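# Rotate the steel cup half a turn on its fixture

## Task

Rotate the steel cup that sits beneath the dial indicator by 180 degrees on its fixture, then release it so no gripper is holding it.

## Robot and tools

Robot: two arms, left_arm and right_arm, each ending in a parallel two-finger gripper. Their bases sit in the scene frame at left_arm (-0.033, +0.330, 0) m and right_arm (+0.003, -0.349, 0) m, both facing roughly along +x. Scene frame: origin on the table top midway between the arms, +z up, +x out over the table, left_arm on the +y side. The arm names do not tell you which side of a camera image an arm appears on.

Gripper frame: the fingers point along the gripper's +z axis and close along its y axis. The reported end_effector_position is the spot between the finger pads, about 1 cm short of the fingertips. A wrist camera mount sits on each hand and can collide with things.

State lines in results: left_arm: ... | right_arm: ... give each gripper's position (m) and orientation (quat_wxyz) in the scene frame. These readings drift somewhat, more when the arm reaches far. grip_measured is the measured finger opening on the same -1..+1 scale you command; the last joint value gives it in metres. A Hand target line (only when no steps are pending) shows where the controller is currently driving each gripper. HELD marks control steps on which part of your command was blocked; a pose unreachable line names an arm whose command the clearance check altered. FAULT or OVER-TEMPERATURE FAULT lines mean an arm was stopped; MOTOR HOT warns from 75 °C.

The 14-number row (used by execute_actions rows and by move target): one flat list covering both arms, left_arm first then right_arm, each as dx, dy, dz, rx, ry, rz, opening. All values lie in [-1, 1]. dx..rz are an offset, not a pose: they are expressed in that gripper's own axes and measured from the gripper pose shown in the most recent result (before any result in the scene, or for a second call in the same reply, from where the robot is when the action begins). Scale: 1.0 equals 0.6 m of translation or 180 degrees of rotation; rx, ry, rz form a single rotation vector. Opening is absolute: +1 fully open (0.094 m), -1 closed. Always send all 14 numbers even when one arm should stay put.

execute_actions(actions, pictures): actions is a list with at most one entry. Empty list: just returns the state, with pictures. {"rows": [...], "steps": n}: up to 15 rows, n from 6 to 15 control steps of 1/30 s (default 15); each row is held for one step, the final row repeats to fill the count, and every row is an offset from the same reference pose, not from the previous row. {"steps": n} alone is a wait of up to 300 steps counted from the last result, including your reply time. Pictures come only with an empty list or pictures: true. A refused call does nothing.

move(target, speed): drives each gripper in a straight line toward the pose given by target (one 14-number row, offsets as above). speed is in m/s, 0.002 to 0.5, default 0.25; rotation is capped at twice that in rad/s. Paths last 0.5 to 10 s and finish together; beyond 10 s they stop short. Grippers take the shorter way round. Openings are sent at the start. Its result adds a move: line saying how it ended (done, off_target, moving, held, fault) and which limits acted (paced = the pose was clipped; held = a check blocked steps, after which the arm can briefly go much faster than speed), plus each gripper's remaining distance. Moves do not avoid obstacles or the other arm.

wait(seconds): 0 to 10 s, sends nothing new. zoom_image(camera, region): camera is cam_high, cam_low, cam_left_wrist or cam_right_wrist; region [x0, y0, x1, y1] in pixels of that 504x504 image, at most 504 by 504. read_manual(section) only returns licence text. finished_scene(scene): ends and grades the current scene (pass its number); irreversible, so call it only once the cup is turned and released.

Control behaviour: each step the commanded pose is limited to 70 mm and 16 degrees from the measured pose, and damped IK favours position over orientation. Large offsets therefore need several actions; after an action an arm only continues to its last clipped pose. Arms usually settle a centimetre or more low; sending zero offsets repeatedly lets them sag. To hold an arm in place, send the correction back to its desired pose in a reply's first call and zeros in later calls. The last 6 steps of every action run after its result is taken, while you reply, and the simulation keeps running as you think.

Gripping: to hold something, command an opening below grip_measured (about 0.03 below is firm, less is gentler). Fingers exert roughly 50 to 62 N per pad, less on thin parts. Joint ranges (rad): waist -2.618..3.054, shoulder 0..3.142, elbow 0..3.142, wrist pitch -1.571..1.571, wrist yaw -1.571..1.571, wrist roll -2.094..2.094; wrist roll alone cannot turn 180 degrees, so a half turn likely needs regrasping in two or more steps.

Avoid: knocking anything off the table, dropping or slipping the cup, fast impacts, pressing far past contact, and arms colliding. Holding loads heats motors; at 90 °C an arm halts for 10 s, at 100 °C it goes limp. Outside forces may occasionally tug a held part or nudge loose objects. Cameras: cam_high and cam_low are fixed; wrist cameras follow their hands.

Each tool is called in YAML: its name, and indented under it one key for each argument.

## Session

execute_actions:
  actions: []

Scene clock: 0.00 s of 4800.00 s.
left_arm: end_effector_position=(+0.2336, -0.2886, +0.1625) grip_measured=+1.000 end_effector_quat_wxyz=(+0.319, +0.411, +0.702, -0.487) | right_arm: end_effector_position=(+0.4675, -0.5356, +0.3020) grip_measured=+1.000 end_effector_quat_wxyz=(+0.509, +0.180, +0.723, -0.431)
Joint positions: left_arm=[-1.072  2.363  1.887  0.11   0.442 -0.298  0.094] | right_arm=[-0.056  1.672  1.24   0.27   0.819 -0.341  0.094]
Joint velocities: left_arm=[-0.017 -0.002  0.007  0.066 -0.022 -0.022  0.   ] | right_arm=[-0.002  0.012  0.022  0.066 -0.081 -0.007  0.   ]
Motor temperatures (°C, as the motors report them): left_arm=[21 23 22 22 22 22] | right_arm=[23 26 23 26 21 20]
Hand target (left_arm): +0.234, -0.289, +0.179; +0.329, +0.412, +0.692, -0.493
Hand target (right_arm): +0.465, -0.536, +0.320; +0.528, +0.192, +0.708, -0.427
camera_calibration (this result's frames):
cam_left_wrist: T_world_to_cam=[[-0.950257, -0.169412, 0.261365, 0.128833], [-0.307666, 0.641256, -0.702945, 0.416397], [-0.0485145, -0.748392, -0.66148, 0.0255757], [0, 0, 0, 1]] pos_world=[0.251776, -0.22605, 0.27595]
cam_right_wrist: T_world_to_cam=[[-0.550133, -0.518065, 0.654952, -0.209546], [-0.801901, 0.108861, -0.587456, 0.652766], [0.233042, -0.848385, -0.475325, -0.300487], [0, 0, 0, 1]] pos_world=[0.478201, -0.434548, 0.377884]

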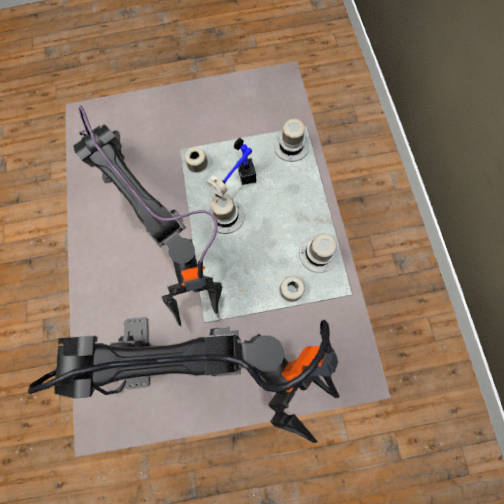

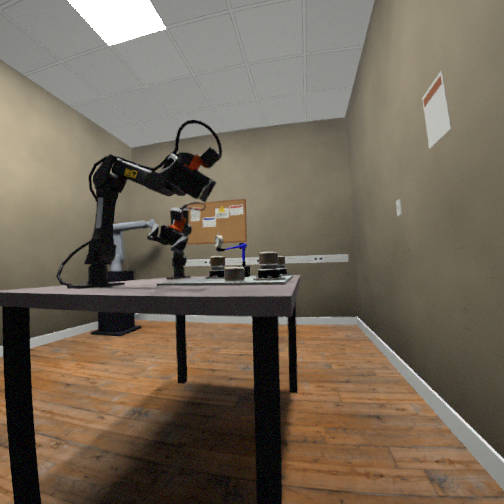

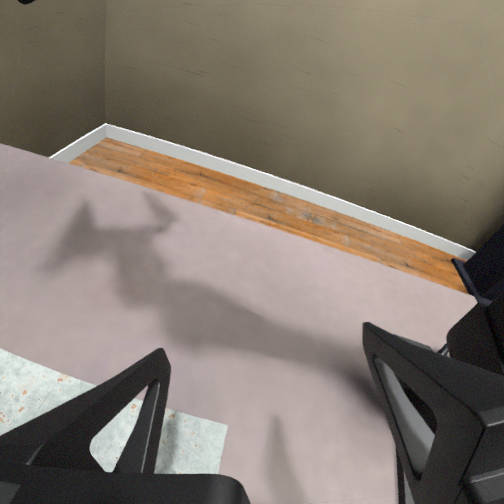

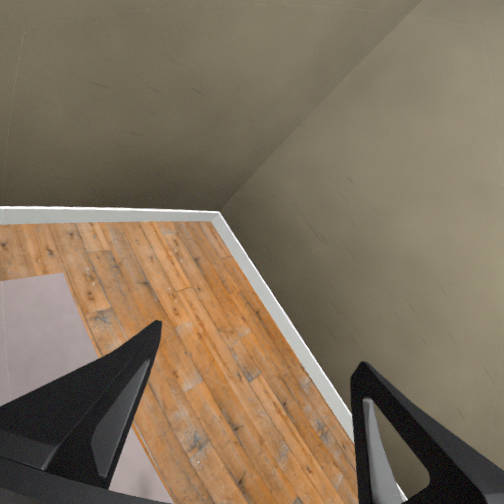

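zoom_image:
  camera: "cam_high"
  region: [170, 110, 350, 320]

zoom_image:
  camera: "cam_high"
  region: [190, 130, 280, 250]

zoom_image:
  camera: "cam_low"
  region: [140, 200, 310, 300]

Region (170, 110, 350, 320) of cam_high's 504x504 image, scaled by 2.400, with more detail than that image has; it fills the left 432 columns of this view, and the rest is white.

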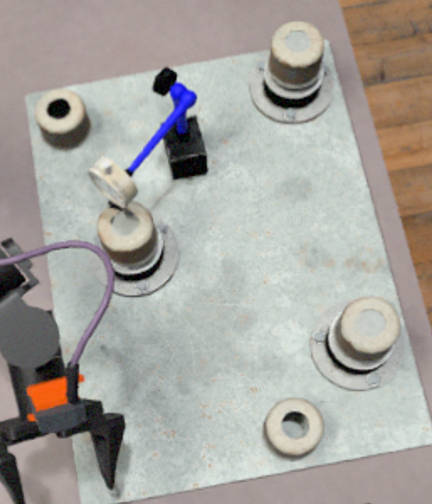

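Region (190, 130, 280, 250) of cam_high's 504x504 image, scaled by 4.200, with more detail than that image has; it fills the left 378 columns of this view, and the rest is white.

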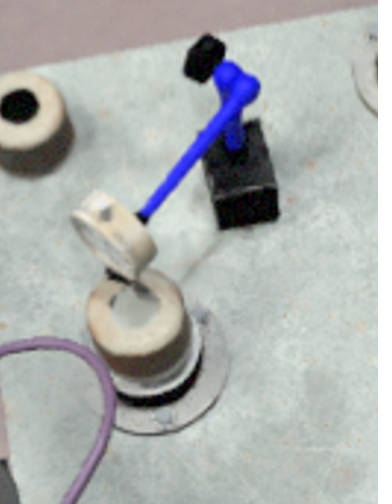

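Region (140, 200, 310, 300) of cam_low's 504x504 image, scaled by 2.965, with more detail than that image has; it fills the top 296 rows of this view, and the rest is white.

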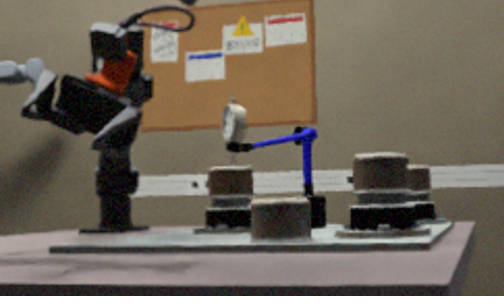

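zoom_image:
  camera: "cam_low"
  region: [190, 225, 260, 290]

zoom_image:
  camera: "cam_high"
  region: [195, 165, 260, 245]

Region (190, 225, 260, 290) of cam_low's 504x504 image, scaled by 7.200, with more detail than that image has; it fills the top 468 rows of this view, and the rest is white.

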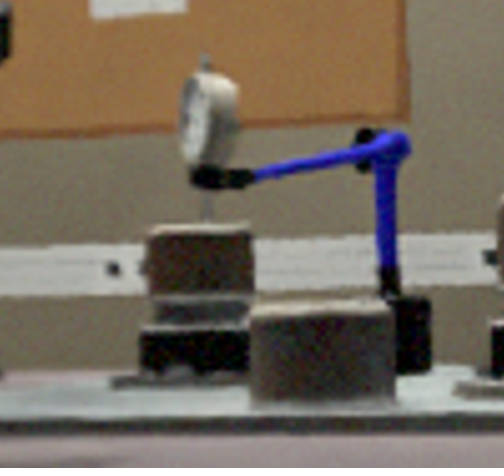

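Region (195, 165, 260, 245) of cam_high's 504x504 image, scaled by 6.300, with more detail than that image has; it fills the left 410 columns of this view, and the rest is white.

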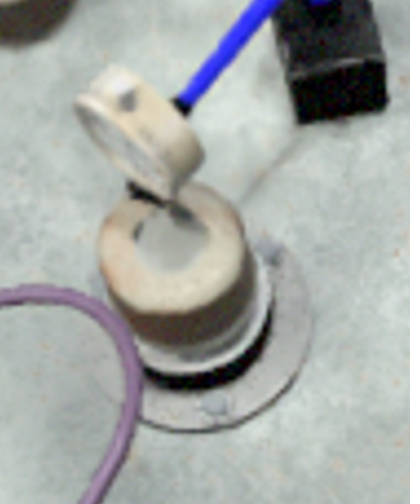

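move:
  target: [0.1005,-0.1627,-0.8662,-0.1983,0.0419,0.048,1,0.2722,0.4087,-0.929,-0.3471,-0.0867,0.1051,1]
  speed: 0.45

Scene clock: 28.40 s of 4800.00 s.
left_arm: end_effector_position=(+0.1011, +0.2028, +0.3076) grip_measured=+1.000 end_effector_quat_wxyz=(+0.410, +0.374, +0.810, -0.190) | right_arm: end_effector_position=(+0.2372, +0.0201, +0.1038) grip_measured=+1.000 end_effector_quat_wxyz=(+0.670, -0.067, +0.737, +0.065)
Joint positions: left_arm=[-0.451  0.655  1.197 -1.221  0.347  0.267  0.094] | right_arm=[1.457 2.046 0.786 1.004 1.192 0.245 0.094]
Joint velocities: left_arm=[-0.002 -0.002  0.007 -0.037 -0.007  0.037  0.   ] | right_arm=[ 0.002 -0.002 -0.012 -0.037 -0.007 -0.037  0.   ]
Motor temperatures (°C, as the motors report them): left_arm=[21 31 24 26 22 22] | right_arm=[23 29 25 31 21 20]
Hand target (left_arm): +0.100, +0.202, +0.317; +0.416, +0.377, +0.804, -0.194
Hand target (right_arm): +0.239, +0.022, +0.111; +0.676, -0.052, +0.732, +0.072
Off the commanded pose (left_arm): 0.014 m, 1 deg.
Off the commanded pose (right_arm): 0.012 m, 2 deg.
Kept back: nothing.
After step 90, 22.87 s passed at rest.
move: off_target (left_arm, right_arm)
camera_calibration (this result's frames):
cam_left_wrist: T_world_to_cam=[[-0.798504, -0.582007, -0.153818, 0.244269], [-0.44503, 0.742778, -0.50023, 0.0934623], [0.405389, -0.330982, -0.852121, 0.411072], [0, 0, 0, 1]] pos_world=[0.0699986, 0.208802, 0.434609]
cam_right_wrist: T_world_to_cam=[[0.229826, -0.940428, 0.250551, -0.0530423], [-0.511325, -0.335726, -0.791097, 0.252344], [0.828086, 0.0537017, -0.558023, -0.0202683], [0, 0, 0, 1]] pos_world=[0.158004, 0.0359245, 0.201609]

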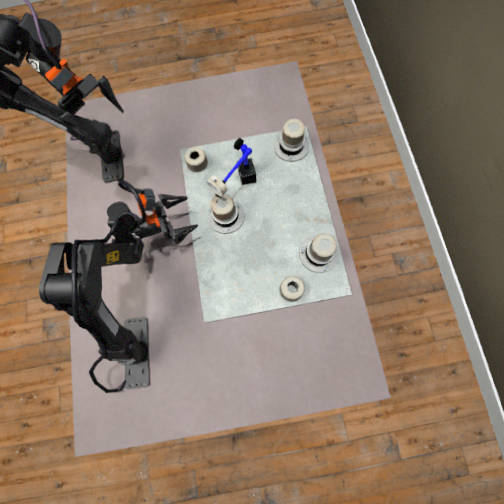

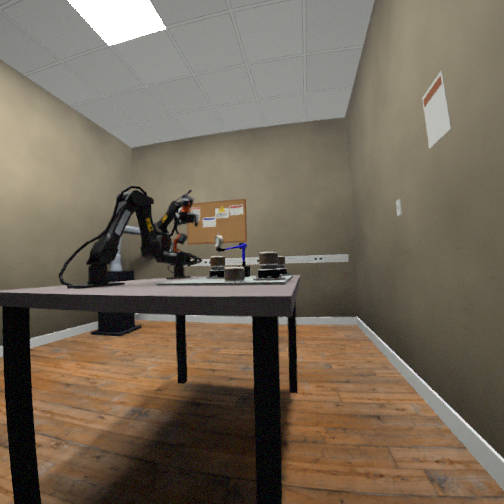

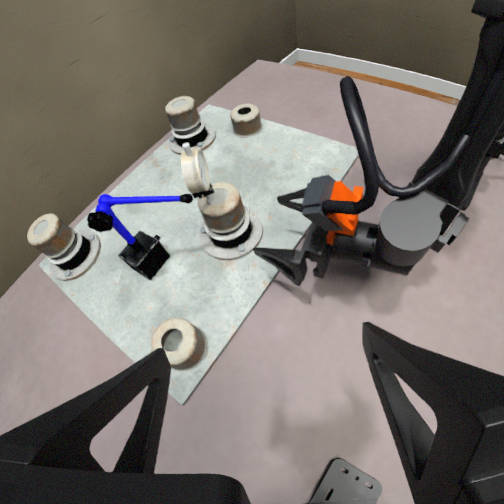

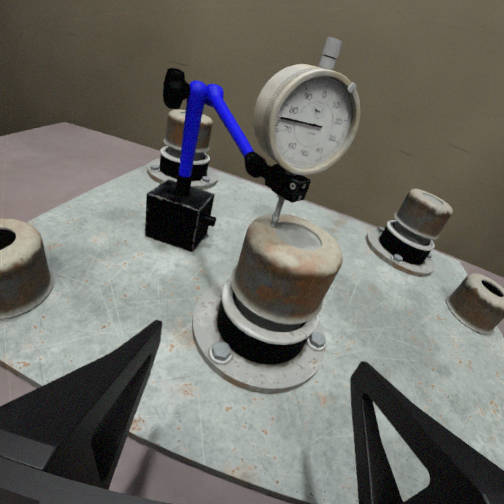

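zoom_image:
  camera: "cam_right_wrist"
  region: [180, 190, 380, 400]

Region (180, 190, 380, 400) of cam_right_wrist's 504x504 image, scaled by 2.400, with more detail than that image has; it fills the left 480 columns of this view, and the rest is white.

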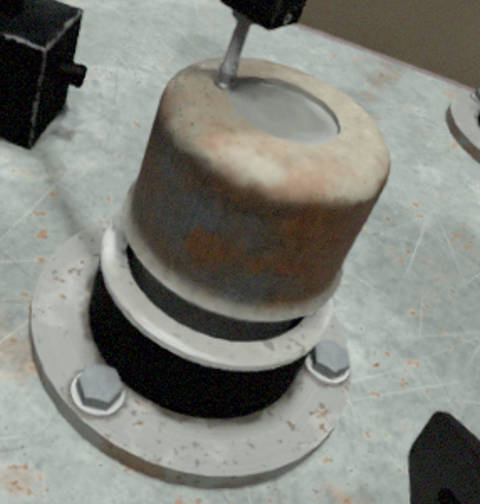

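move:
  target: [-0.0128,0,-0.0094,0.0021,-0.0053,0.0027,1,-0.02,-0.0224,0.1707,0.0752,-0.0067,0.0136,1]
  speed: 0.16

Scene clock: 33.67 s of 4800.00 s.
left_arm: end_effector_position=(+0.1013, +0.2040, +0.3074) grip_measured=+1.000 end_effector_quat_wxyz=(+0.411, +0.375, +0.809, -0.190) | right_arm: end_effector_position=(+0.3367, +0.0259, +0.0976) grip_measured=+1.000 end_effector_quat_wxyz=(+0.676, +0.017, +0.737, -0.006)
Joint positions: left_arm=[-0.42   0.655  1.197 -1.227  0.372  0.29   0.094] | right_arm=[1.244 2.24  1.11  0.891 1.2   0.237 0.094]
Joint velocities: left_arm=[-0.012  0.007  0.002 -0.022  0.037 -0.022  0.   ] | right_arm=[-0.012 -0.002 -0.017  0.007 -0.051  0.007  0.   ]
Motor temperatures (°C, as the motors report them): left_arm=[21 29 24 26 22 22] | right_arm=[23 29 25 31 21 20]
Hand target (left_arm): +0.101, +0.203, +0.317; +0.417, +0.377, +0.804, -0.193
Hand target (right_arm): +0.341, +0.027, +0.105; +0.680, +0.028, +0.733, -0.007
Off the commanded pose (left_arm): 0.010 m, 1 deg.
Off the commanded pose (right_arm): 0.009 m, 1 deg.
Kept back: nothing.
After step 90, 1.00 s passed at rest.
move: done
camera_calibration (this result's frames):
cam_left_wrist: T_world_to_cam=[[-0.799359, -0.580375, -0.155531, 0.245438], [-0.442562, 0.743786, -0.50092, 0.0923172], [0.406403, -0.331583, -0.851404, 0.41101], [0, 0, 0, 1]] pos_world=[0.0700136, 0.210065, 0.434352]
cam_right_wrist: T_world_to_cam=[[0.0167413, -0.969668, 0.243853, 0.00427206], [-0.565756, -0.210276, -0.79731, 0.315943], [0.824403, -0.124613, -0.552116, -0.101207], [0, 0, 0, 1]] pos_world=[0.262111, 0.057966, 0.194985]

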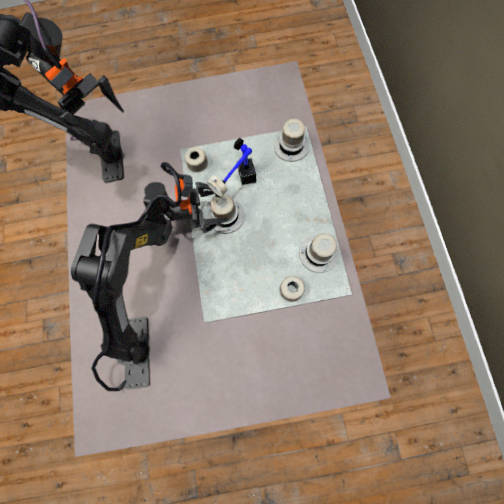

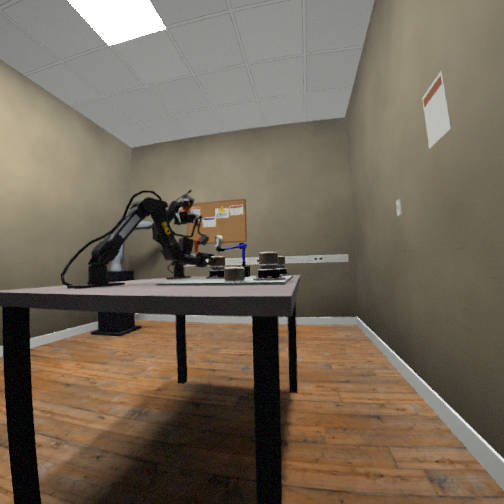

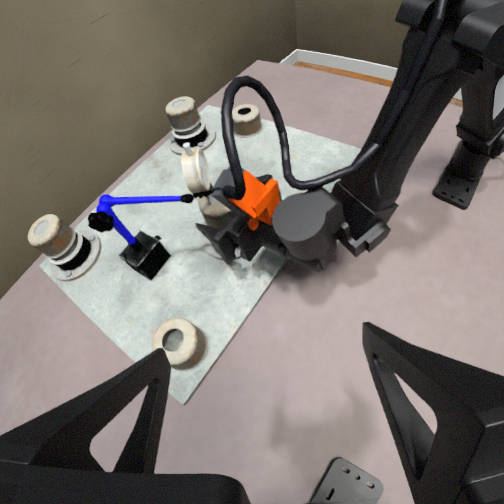

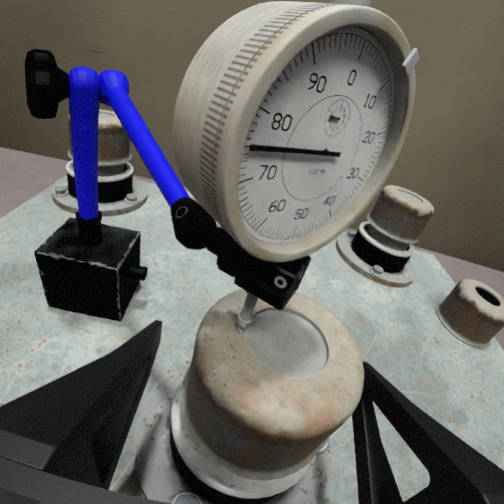

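zoom_image:
  camera: "cam_right_wrist"
  region: [140, 270, 400, 504]

Region (140, 270, 400, 504) of cam_right_wrist's 504x504 image, scaled by 1.938, with more detail than that image has; it fills the top 454 rows of this view, and the rest is white.

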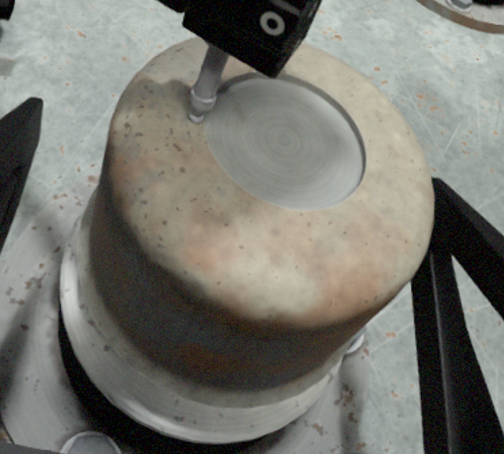

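execute_actions:
  actions:
    - {"rows": [[-0.0128,0,-0.0094,0.0021,-0.0053,0.0027,1,-0.014,-0.006,0.003,0,-0.0036,0.0048,0.9],[-0.0128,0,-0.0094,0.0021,-0.0053,0.0027,1,-0.014,-0.011,0.003,0,-0.0036,0.0048,0.8],[-0.0128,0,-0.0094,0.0021,-0.0053,0.0027,1,-0.014,-0.012,0.003,0,-0.0036,0.0048,0.72],[-0.0128,0,-0.0094,0.0021,-0.0053,0.0027,1,-0.014,-0.012,0.003,0,-0.0036,0.0048,0.65],[-0.0128,0,-0.0094,0.0021,-0.0053,0.0027,1,-0.014,-0.012,0.003,0,-0.0036,0.0048,0.59],[-0.0128,0,-0.0094,0.0021,-0.0053,0.0027,1,-0.014,-0.012,0.003,0,-0.0036,0.0048,0.54],[-0.0128,0,-0.0094,0.0021,-0.0053,0.0027,1,-0.014,-0.011,0.003,0,-0.0036,0.0048,0.505],[-0.0128,0,-0.0094,0.0021,-0.0053,0.0027,1,-0.014,-0.01,0.003,0,-0.0036,0.0048,0.48],[-0.0128,0,-0.0094,0.0021,-0.0053,0.0027,1,-0.014,-0.009,0.003,0,-0.0036,0.0048,0.46],[-0.0128,0,-0.0094,0.0021,-0.0053,0.0027,1,-0.014,-0.008,0.003,0,-0.0036,0.0048,0.45],[-0.0128,0,-0.0094,0.0021,-0.0053,0.0027,1,-0.014,-0.008,0.003,0,-0.0036,0.0048,0.44]], "steps": 12}

execute_actions:
  actions:
    - {"steps": 9}
  pictures: true

Scene clock: 37.67 s of 4800.00 s.
left_arm: end_effector_position=(+0.1024, +0.2059, +0.3073) grip_measured=+1.000 end_effector_quat_wxyz=(+0.412, +0.373, +0.810, -0.188) | right_arm: end_effector_position=(+0.3347, +0.0215, +0.0914) grip_measured=+0.567 end_effector_quat_wxyz=(+0.673, +0.008, +0.739, -0.013)
Joint positions: left_arm=[-0.393  0.655  1.197 -1.232  0.387  0.305  0.094] | right_arm=[1.244 2.24  1.086 0.898 1.197 0.232 0.074]
Joint velocities: left_arm=[ 0.051  0.002 -0.017 -0.007  0.051  0.081  0.   ] | right_arm=[-0.002 -0.012 -0.085  0.037  0.081 -0.066 -0.051]
Motor temperatures (°C, as the motors report them): left_arm=[21 28 24 26 22 22] | right_arm=[23 30 25 31 21 20]
Steps of this call (steps 1 to 90: nothing new was sent; then 0.80 s passed at rest; steps 91 to 96: the first 6 steps of this action). Readings (end_effector_position):
91: left_arm (+0.1013, +0.2041, +0.3074) | right_arm (+0.3367, +0.0258, +0.0971)
92: left_arm (+0.1018, +0.2048, +0.3074) | right_arm (+0.3364, +0.0253, +0.0965)
94: left_arm (+0.1025, +0.2057, +0.3073) | right_arm (+0.3355, +0.0233, +0.0940)
96: the state above

Scene clock: 37.97 s of 4800.00 s.
left_arm: end_effector_position=(+0.1016, +0.2053, +0.3073) grip_measured=+1.000 end_effector_quat_wxyz=(+0.412, +0.375, +0.808, -0.190) | right_arm: end_effector_position=(+0.3346, +0.0218, +0.0909) grip_measured=+0.470 end_effector_quat_wxyz=(+0.673, +0.006, +0.740, -0.012)
Joint positions: left_arm=[-0.389  0.655  1.197 -1.234  0.396  0.313  0.094] | right_arm=[1.244 2.24  1.085 0.898 1.193 0.231 0.069]
Joint velocities: left_arm=[ 0.007  0.007 -0.007  0.022  0.037 -0.051  0.   ] | right_arm=[ 0.002 -0.012  0.002  0.066 -0.007 -0.022 -0.   ]
Motor temperatures (°C, as the motors report them): left_arm=[21 28 24 26 22 22] | right_arm=[23 30 25 31 21 20]
Hand target (left_arm): +0.101, +0.204, +0.317; +0.418, +0.378, +0.803, -0.194
Hand target (right_arm): +0.339, +0.021, +0.106; +0.680, +0.022, +0.733, -0.001
Off the commanded pose (left_arm): 0.010 m, 1 deg.
Off the commanded pose (right_arm): 0.016 m, 3 deg.
Kept back: nothing.
Steps of this call (steps 1 to 6: the last 6 steps of your previous action; steps 7 to 9: nothing new was sent). Readings (end_effector_position):
1: left_arm (+0.1024, +0.2058, +0.3073) | right_arm (+0.3346, +0.0213, +0.0910)
2: left_arm (+0.1023, +0.2058, +0.3073) | right_arm (+0.3346, +0.0216, +0.0909)
4: left_arm (+0.1020, +0.2056, +0.3073) | right_arm (+0.3346, +0.0218, +0.0909)
8: left_arm (+0.1017, +0.2054, +0.3072) | right_arm (+0.3346, +0.0218, +0.0909)
9: the state above
camera_calibration (this result's frames):
cam_left_wrist: T_world_to_cam=[[-0.799524, -0.579742, -0.157038, 0.246787], [-0.440929, 0.744055, -0.501959, 0.0915307], [0.407852, -0.332086, -0.850515, 0.410864], [0, 0, 0, 1]] pos_world=[0.0700987, 0.211411, 0.434146]
cam_right_wrist: T_world_to_cam=[[0.0256664, -0.963527, 0.266377, -0.0032264], [-0.57122, -0.232814, -0.787086, 0.309886], [0.820395, -0.131958, -0.556362, -0.101754], [0, 0, 0, 1]] pos_world=[0.260574, 0.0556098, 0.188155]

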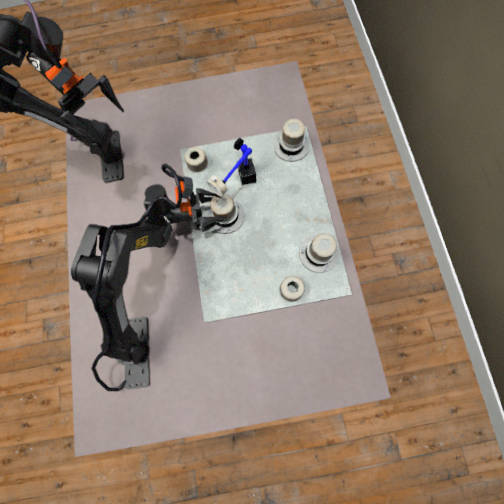

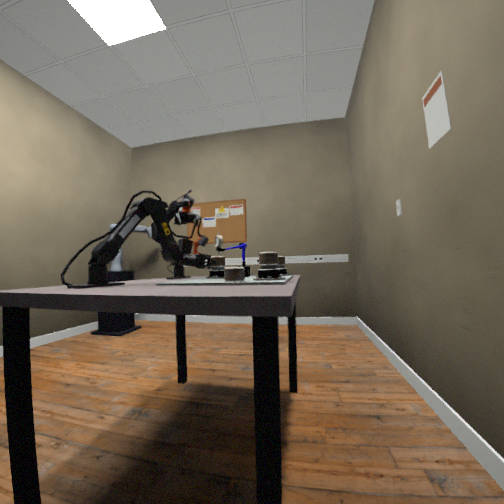

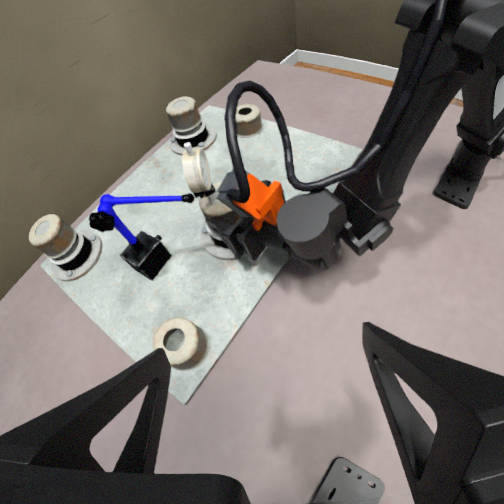

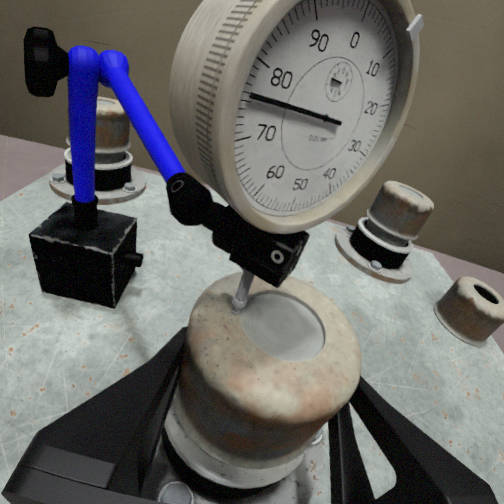

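move:
  target: [-0.0128,0,-0.0094,0.0021,-0.0053,0.0027,1,-0.0155,0.0028,0.0042,-0.5645,-0.0174,-0.0581,0.44]
  speed: 0.36

Scene clock: 44.93 s of 4800.00 s.
left_arm: end_effector_position=(+0.1017, +0.2066, +0.3070) grip_measured=+1.000 end_effector_quat_wxyz=(+0.412, +0.377, +0.808, -0.190) | right_arm: end_effector_position=(+0.3406, +0.0220, +0.0893) grip_measured=+0.470 end_effector_quat_wxyz=(-0.444, +0.572, -0.466, -0.509)
Joint positions: left_arm=[-0.355  0.655  1.197 -1.242  0.423  0.338  0.094] | right_arm=[ 0.552  2.271  1.14   0.851 -1.242 -0.298  0.069]
Joint velocities: left_arm=[-0.012 -0.012  0.007 -0.081 -0.037  0.007  0.   ] | right_arm=[-0.002  0.002  0.007 -0.022 -0.081  0.007 -0.001]
Motor temperatures (°C, as the motors report them): left_arm=[21 27 24 26 22 22] | right_arm=[23 30 25 31 21 20]
Hand target (left_arm): +0.102, +0.205, +0.317; +0.418, +0.378, +0.803, -0.193
Hand target (right_arm): +0.342, +0.025, +0.099; -0.444, +0.576, -0.459, -0.510
Off the commanded pose (left_arm): 0.010 m, 1 deg.
Off the commanded pose (right_arm): 0.011 m, 1 deg.
Kept back: nothing.
After step 90, 0.87 s passed at rest.
move: off_target (right_arm)
camera_calibration (this result's frames):
cam_left_wrist: T_world_to_cam=[[-0.800564, -0.577846, -0.15872, 0.247773], [-0.438199, 0.745172, -0.502693, 0.0901631], [0.408753, -0.332887, -0.849769, 0.410871], [0, 0, 0, 1]] pos_world=[0.069923, 0.212762, 0.433797]
cam_right_wrist: T_world_to_cam=[[0.933572, 0.212548, 0.288561, -0.339814], [0.357819, -0.5073, -0.783972, 0.00143722], [-0.0202443, 0.835147, -0.549655, 0.156893], [0, 0, 0, 1]] pos_world=[0.319903, -0.0580733, 0.185421]

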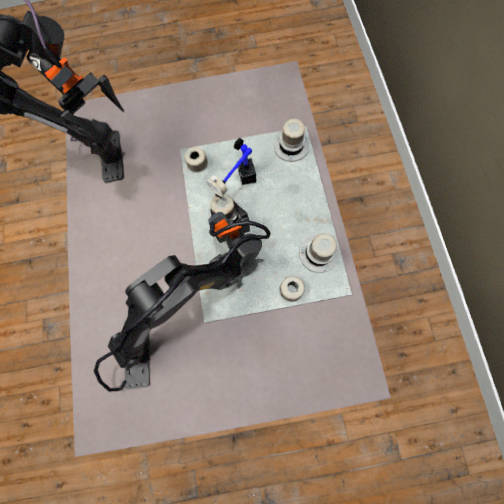

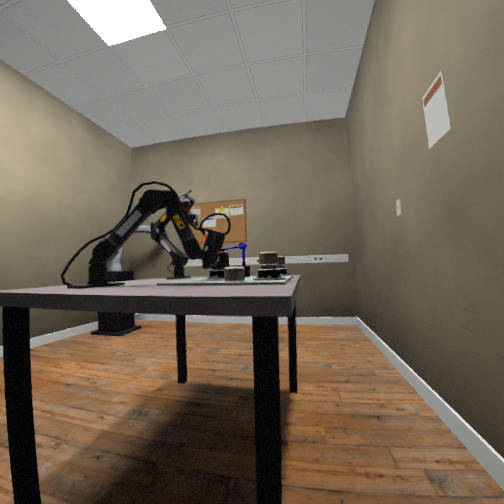

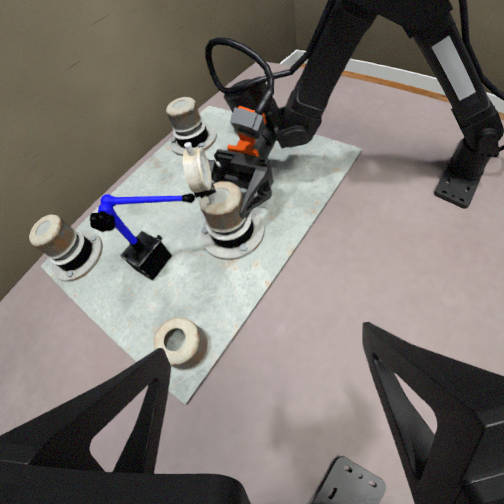

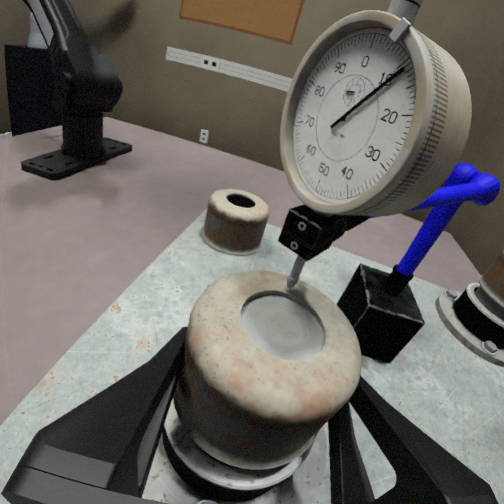

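zoom_image:
  camera: "cam_right_wrist"
  region: [140, 250, 400, 484]

move:
  target: [-0.0128,0,-0.0094,0.0021,-0.0053,0.0027,1,-0.0321,0.0015,0.0078,0.4414,-0.0032,0.048,1]
  speed: 0.42

Region (140, 250, 400, 484) of cam_right_wrist's 504x504 image, scaled by 1.938, with more detail than that image has; it fills the top 454 rows of this view, and the rest is white.

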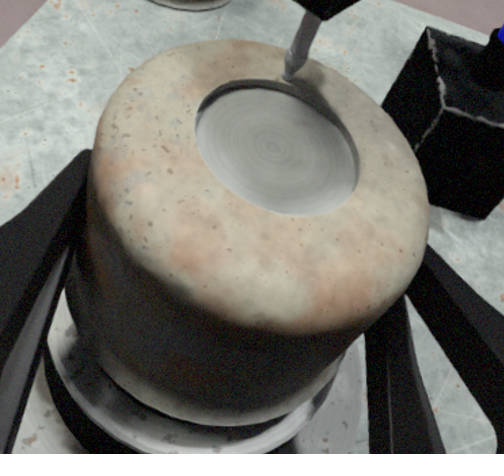

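Scene clock: 50.93 s of 4800.00 s.
left_arm: end_effector_position=(+0.1017, +0.2079, +0.3067) grip_measured=+1.000 end_effector_quat_wxyz=(+0.413, +0.378, +0.807, -0.190) | right_arm: end_effector_position=(+0.3347, +0.0206, +0.1040) grip_measured=+1.000 end_effector_quat_wxyz=(+0.668, -0.129, +0.723, +0.120)
Joint positions: left_arm=[-0.321  0.655  1.197 -1.252  0.45   0.365  0.094] | right_arm=[1.141 2.108 0.811 1.192 0.718 0.071 0.094]
Joint velocities: left_arm=[-0.012 -0.012  0.002 -0.081  0.007 -0.022  0.   ] | right_arm=[-0.017  0.002  0.002  0.037 -0.007 -0.007  0.   ]
Motor temperatures (°C, as the motors report them): left_arm=[21 26 25 26 22 22] | right_arm=[23 31 25 31 21 20]
Hand target (left_arm): +0.102, +0.207, +0.316; +0.419, +0.379, +0.802, -0.193
Hand target (right_arm): +0.335, +0.026, +0.109; +0.671, -0.118, +0.721, +0.128
Off the commanded pose (left_arm): 0.010 m, 1 deg.
Off the commanded pose (right_arm): 0.009 m, 1 deg.
Kept back: nothing.
After step 90, 0.57 s passed at rest.
move: done
camera_calibration (this result's frames):
cam_left_wrist: T_world_to_cam=[[-0.801465, -0.576145, -0.160347, 0.248739], [-0.435569, 0.746079, -0.503632, 0.0888623], [0.409797, -0.333801, -0.848907, 0.410881], [0, 0, 0, 1]] pos_world=[0.0696838, 0.214164, 0.433439]
cam_right_wrist: T_world_to_cam=[[0.378957, -0.889138, 0.256566, -0.126589], [-0.436133, -0.416119, -0.797893, 0.279715], [0.816198, 0.19047, -0.545474, -0.101048], [0, 0, 0, 1]] pos_world=[0.25244, 0.0230862, 0.200542]

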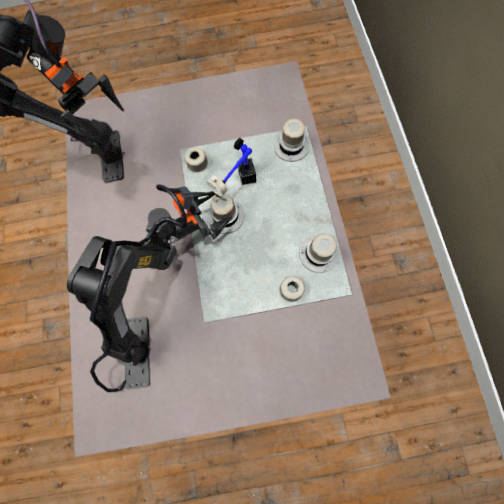

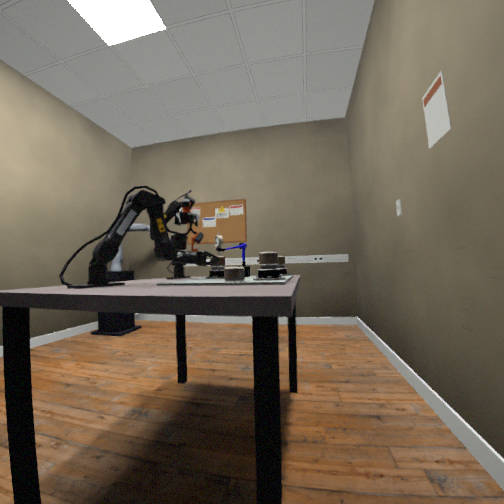

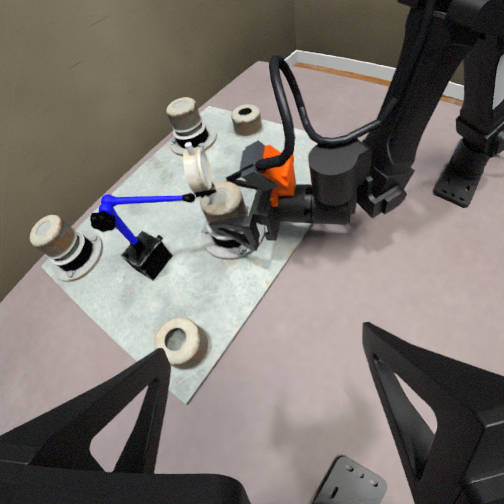

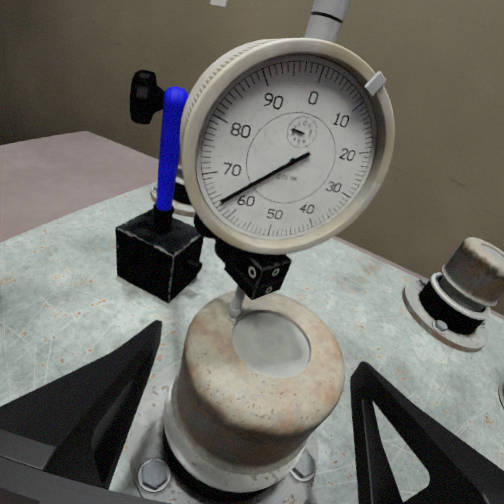

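zoom_image:
  camera: "cam_right_wrist"
  region: [140, 270, 400, 504]

Region (140, 270, 400, 504) of cam_right_wrist's 504x504 image, scaled by 1.938, with more detail than that image has; it fills the top 454 rows of this view, and the rest is white.

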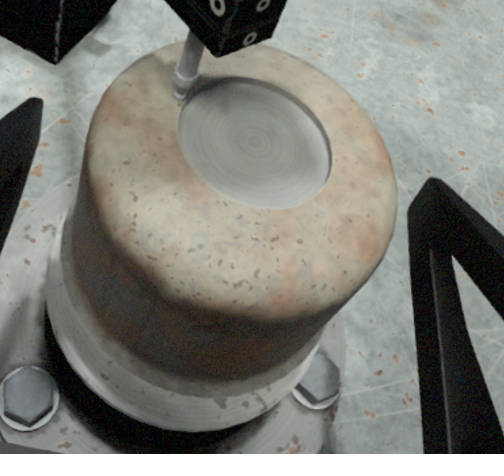

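execute_actions:
  actions:
    - {"rows": [[-0.0128,0,-0.0094,0.0021,-0.0053,0.0027,1,0.002,0.005,0.007,0,-0.0037,0.0081,0.93],[-0.0128,0,-0.0094,0.0021,-0.0053,0.0027,1,0.004,0.005,0.0116,0,-0.0037,0.0081,0.86],[-0.0128,0,-0.0094,0.0021,-0.0053,0.0027,1,0.0045,0.005,0.0125,0,-0.0037,0.0081,0.79],[-0.0128,0,-0.0094,0.0021,-0.0053,0.0027,1,0.0045,0.005,0.0125,0,-0.0037,0.0081,0.73],[-0.0128,0,-0.0094,0.0021,-0.0053,0.0027,1,0.0045,0.005,0.0125,0,-0.0037,0.0081,0.68],[-0.0128,0,-0.0094,0.0021,-0.0053,0.0027,1,0.0045,0.005,0.0125,0,-0.0037,0.0081,0.63],[-0.0128,0,-0.0094,0.0021,-0.0053,0.0027,1,0.004,0.005,0.0125,0,-0.0037,0.0081,0.585],[-0.0128,0,-0.0094,0.0021,-0.0053,0.0027,1,0.003,0.005,0.012,0,-0.0037,0.0081,0.545],[-0.0128,0,-0.0094,0.0021,-0.0053,0.0027,1,0.002,0.005,0.0116,0,-0.0037,0.0081,0.51],[-0.0128,0,-0.0094,0.0021,-0.0053,0.0027,1,0.001,0.005,0.0116,0,-0.0037,0.0081,0.485],[-0.0128,0,-0.0094,0.0021,-0.0053,0.0027,1,0.001,0.005,0.0116,0,-0.0037,0.0081,0.465],[-0.0128,0,-0.0094,0.0021,-0.0053,0.0027,1,0.001,0.005,0.0116,0,-0.0037,0.0081,0.45],[-0.0128,0,-0.0094,0.0021,-0.0053,0.0027,1,0.001,0.005,0.0116,0,-0.0037,0.0081,0.44]], "steps": 14}

execute_actions:
  actions:
    - {"steps": 9}
  pictures: true

Scene clock: 54.97 s of 4800.00 s.
left_arm: end_effector_position=(+0.1026, +0.2100, +0.3064) grip_measured=+1.000 end_effector_quat_wxyz=(+0.414, +0.375, +0.808, -0.188) | right_arm: end_effector_position=(+0.3352, +0.0212, +0.0869) grip_measured=+0.566 end_effector_quat_wxyz=(+0.660, -0.137, +0.730, +0.111)
Joint positions: left_arm=[-0.29   0.655  1.197 -1.259  0.469  0.384  0.094] | right_arm=[1.141 2.152 0.818 1.196 0.719 0.072 0.074]
Joint velocities: left_arm=[ 0.012 -0.007  0.002 -0.051  0.007  0.051  0.   ] | right_arm=[-0.017  0.002  0.002 -0.037 -0.037 -0.037 -0.039]
Motor temperatures (°C, as the motors report them): left_arm=[21 26 25 26 22 22] | right_arm=[23 31 25 31 21 20]
Steps of this call (steps 1 to 90: nothing new was sent; then 0.77 s passed at rest; steps 91 to 98: the first 8 steps of this action). Readings (end_effector_position):
91: left_arm (+0.1017, +0.2081, +0.3067) | right_arm (+0.3348, +0.0203, +0.1029)
92: left_arm (+0.1022, +0.2089, +0.3066) | right_arm (+0.3350, +0.0207, +0.1017)
94: left_arm (+0.1029, +0.2099, +0.3065) | right_arm (+0.3353, +0.0214, +0.0953)
98: the state above

Scene clock: 55.27 s of 4800.00 s.
left_arm: end_effector_position=(+0.1018, +0.2094, +0.3063) grip_measured=+1.000 end_effector_quat_wxyz=(+0.414, +0.378, +0.806, -0.190) | right_arm: end_effector_position=(+0.3351, +0.0213, +0.0869) grip_measured=+0.469 end_effector_quat_wxyz=(+0.660, -0.137, +0.730, +0.111)
Joint positions: left_arm=[-0.287  0.655  1.197 -1.261  0.476  0.391  0.094] | right_arm=[1.141 2.152 0.818 1.196 0.719 0.073 0.069]
Joint velocities: left_arm=[-0.007 -0.012 -0.017  0.007  0.007  0.007  0.   ] | right_arm=[-0.012  0.002 -0.017  0.022  0.051  0.081 -0.001]
Motor temperatures (°C, as the motors report them): left_arm=[21 26 25 26 22 22] | right_arm=[23 31 25 31 21 20]
Hand target (left_arm): +0.102, +0.208, +0.316; +0.419, +0.380, +0.801, -0.193
Hand target (right_arm): +0.340, +0.026, +0.103; +0.670, -0.119, +0.721, +0.129
Off the commanded pose (left_arm): 0.010 m, 1 deg.
Off the commanded pose (right_arm): 0.017 m, 3 deg.
Kept back: nothing.
Steps of this call (steps 1 to 6: the last 6 steps of your previous action; steps 7 to 9: nothing new was sent). Readings (end_effector_position):
1: left_arm (+0.1024, +0.2099, +0.3064) | right_arm (+0.3352, +0.0212, +0.0869)
2: left_arm (+0.1023, +0.2098, +0.3063) | right_arm (+0.3352, +0.0212, +0.0869)
4: left_arm (+0.1021, +0.2097, +0.3063) | right_arm (+0.3351, +0.0213, +0.0869)
8: left_arm (+0.1018, +0.2095, +0.3063) | right_arm (+0.3351, +0.0213, +0.0869)
9: the state above
camera_calibration (this result's frames):
cam_left_wrist: T_world_to_cam=[[-0.801453, -0.575764, -0.161768, 0.249957], [-0.434337, 0.746299, -0.504371, 0.0876406], [0.411126, -0.333967, -0.848199, 0.410727], [0, 0, 0, 1]] pos_world=[0.0695336, 0.215679, 0.433017]
cam_right_wrist: T_world_to_cam=[[0.382378, -0.882384, 0.2742, -0.124629], [-0.44915, -0.436831, -0.779386, 0.269728], [0.807497, 0.174863, -0.563357, -0.106078], [0, 0, 0, 1]] pos_world=[0.254461, 0.0264043, 0.184636]

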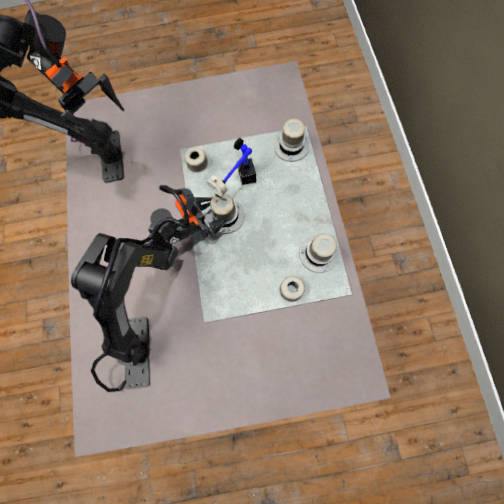

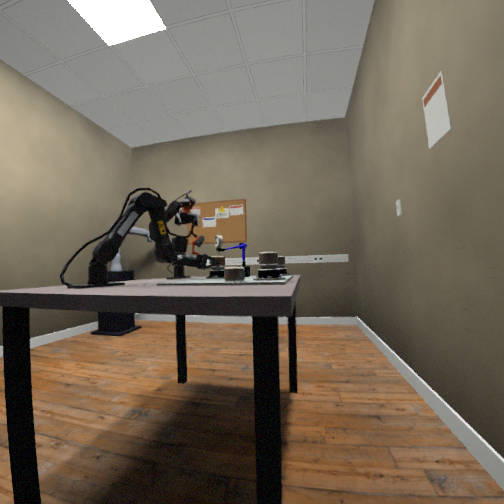

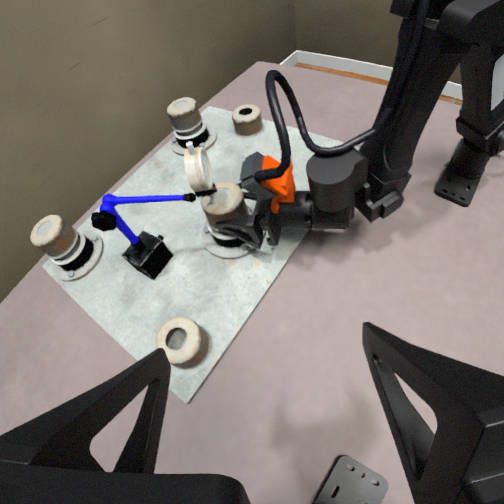

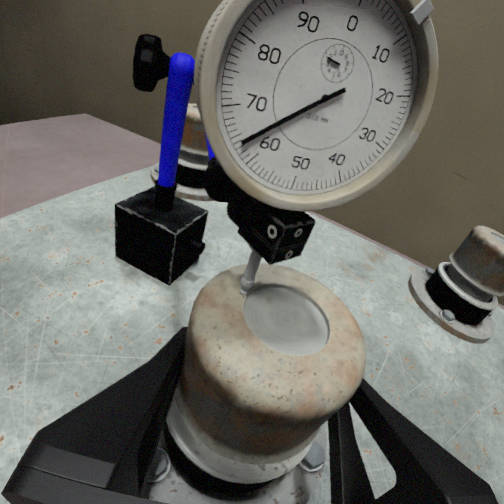

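execute_actions:
  actions: []

Scene clock: 55.80 s of 4800.00 s.
left_arm: end_effector_position=(+0.1016, +0.2093, +0.3063) grip_measured=+1.000 end_effector_quat_wxyz=(+0.413, +0.378, +0.806, -0.190) | right_arm: end_effector_position=(+0.3351, +0.0213, +0.0869) grip_measured=+0.469 end_effector_quat_wxyz=(+0.660, -0.137, +0.730, +0.111)
Joint positions: left_arm=[-0.287  0.655  1.197 -1.262  0.477  0.391  0.094] | right_arm=[1.141 2.152 0.818 1.196 0.719 0.073 0.069]
Joint velocities: left_arm=[ 0.002  0.017 -0.002 -0.037 -0.051 -0.037  0.   ] | right_arm=[-0.002 -0.007 -0.012 -0.066  0.022 -0.066 -0.   ]
Motor temperatures (°C, as the motors report them): left_arm=[21 26 25 26 22 22] | right_arm=[23 31 25 31 21 20]
Hand target (left_arm): +0.102, +0.208, +0.316; +0.419, +0.380, +0.801, -0.193
Hand target (right_arm): +0.340, +0.026, +0.103; +0.670, -0.119, +0.721, +0.129
Off the commanded pose (left_arm): 0.010 m, 1 deg.
Off the commanded pose (right_arm): 0.017 m, 3 deg.
Kept back: nothing.
Steps of this call (steps 1 to 16: nothing new was sent). Readings (end_effector_position):
1: left_arm (+0.1018, +0.2094, +0.3063) | right_arm (+0.3351, +0.0213, +0.0869)
2: left_arm (+0.1017, +0.2094, +0.3063) | right_arm (+0.3351, +0.0213, +0.0869)
4: left_arm (+0.1016, +0.2094, +0.3063) | right_arm (+0.3351, +0.0213, +0.0869)
8: left_arm (+0.1016, +0.2094, +0.3063) | right_arm (+0.3351, +0.0213, +0.0869)
16: the state above
camera_calibration (this result's frames):
cam_left_wrist: T_world_to_cam=[[-0.802221, -0.574752, -0.161561, 0.24954], [-0.433409, 0.746751, -0.5045, 0.0875201], [0.410608, -0.334698, -0.848162, 0.410941], [0, 0, 0, 1]] pos_world=[0.0693826, 0.215609, 0.433015]
cam_right_wrist: T_world_to_cam=[[0.382378, -0.882384, 0.2742, -0.124629], [-0.44915, -0.436831, -0.779386, 0.269728], [0.807497, 0.174863, -0.563357, -0.106078], [0, 0, 0, 1]] pos_world=[0.254461, 0.0264043, 0.184636]

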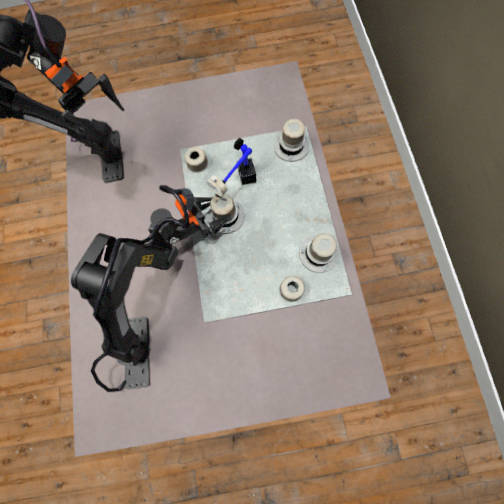

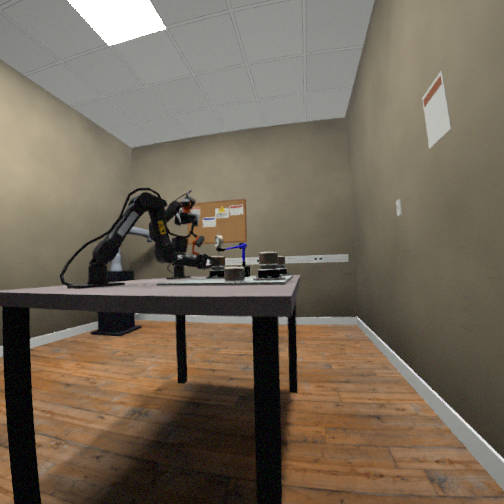

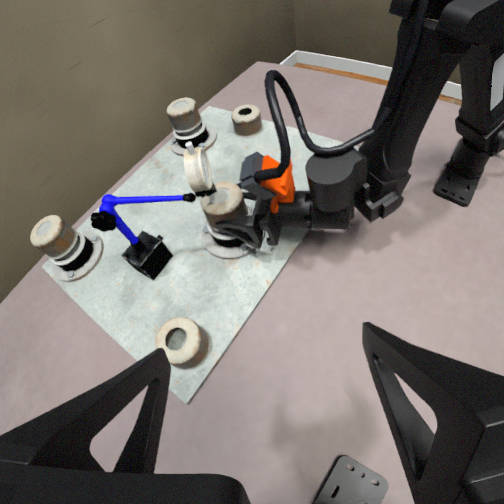

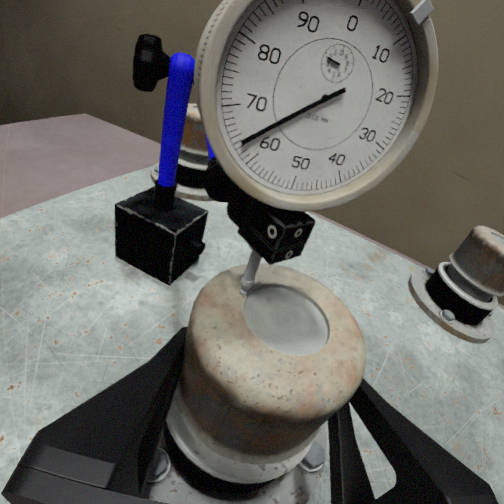

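move:
  target: [-0.0128,0,-0.0094,0.0021,-0.0053,0.0027,1,-0.016,-0.001,0.004,-0.4377,-0.0190,-0.0516,0.44]
  speed: 0.36

Scene clock: 58.60 s of 4800.00 s.
left_arm: end_effector_position=(+0.1014, +0.2107, +0.3059) grip_measured=+1.000 end_effector_quat_wxyz=(+0.414, +0.379, +0.805, -0.190) | right_arm: end_effector_position=(+0.3406, +0.0212, +0.0858) grip_measured=+0.469 end_effector_quat_wxyz=(-0.450, +0.571, -0.473, -0.498)
Joint positions: left_arm=[-0.251  0.655  1.197 -1.274  0.505  0.42   0.094] | right_arm=[ 0.555  2.264  1.118  0.859 -1.212 -0.312  0.069]
Joint velocities: left_arm=[ 0.007  0.012  0.002 -0.037  0.022 -0.007  0.   ] | right_arm=[ 0.007 -0.022  0.012 -0.007  0.037  0.022  0.   ]
Motor temperatures (°C, as the motors report them): left_arm=[21 26 25 26 22 22] | right_arm=[23 31 25 31 21 20]
Hand target (left_arm): +0.101, +0.209, +0.316; +0.420, +0.381, +0.800, -0.193
Hand target (right_arm): +0.341, +0.024, +0.095; -0.449, +0.576, -0.463, -0.501
Off the commanded pose (left_arm): 0.010 m, 1 deg.
Off the commanded pose (right_arm): 0.011 m, 1 deg.
Kept back: nothing.
move: off_target (right_arm)
camera_calibration (this result's frames):
cam_left_wrist: T_world_to_cam=[[-0.803016, -0.573173, -0.16321, 0.250381], [-0.430978, 0.747664, -0.50523, 0.0859043], [0.41161, -0.335368, -0.847411, 0.410935], [0, 0, 0, 1]] pos_world=[0.0689382, 0.217099, 0.432497]
cam_right_wrist: T_world_to_cam=[[0.93513, 0.191991, 0.297778, -0.339587], [0.354242, -0.5225, -0.775568, -0.000861507], [0.00668695, 0.830743, -0.556617, 0.147127], [0, 0, 0, 1]] pos_world=[0.316879, -0.0574773, 0.182347]

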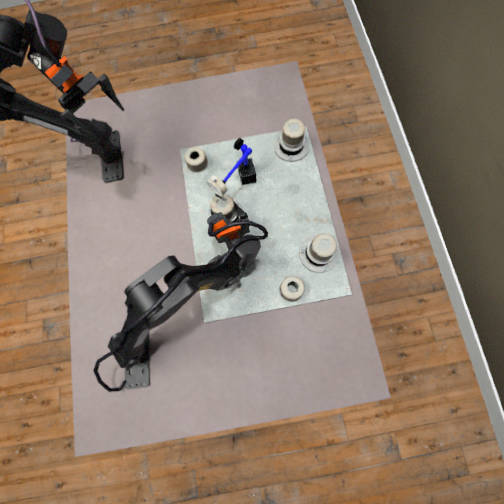

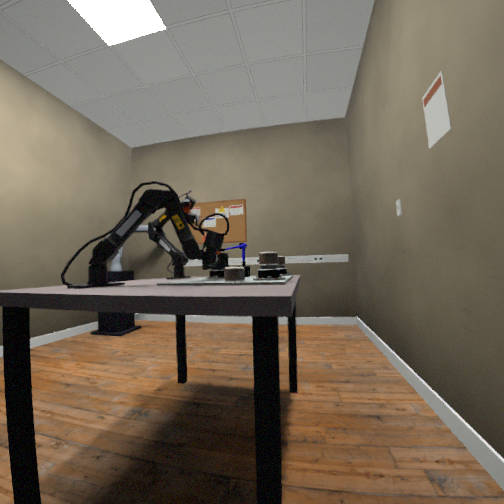

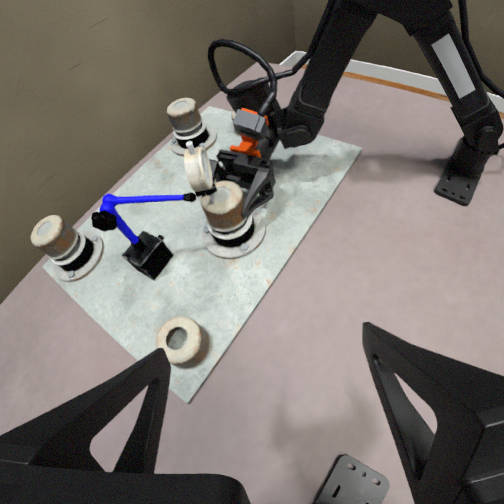

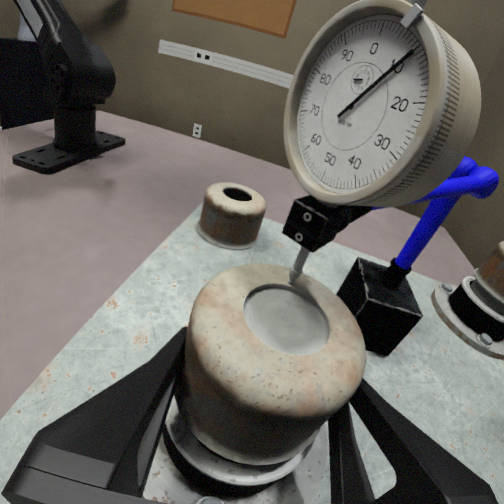

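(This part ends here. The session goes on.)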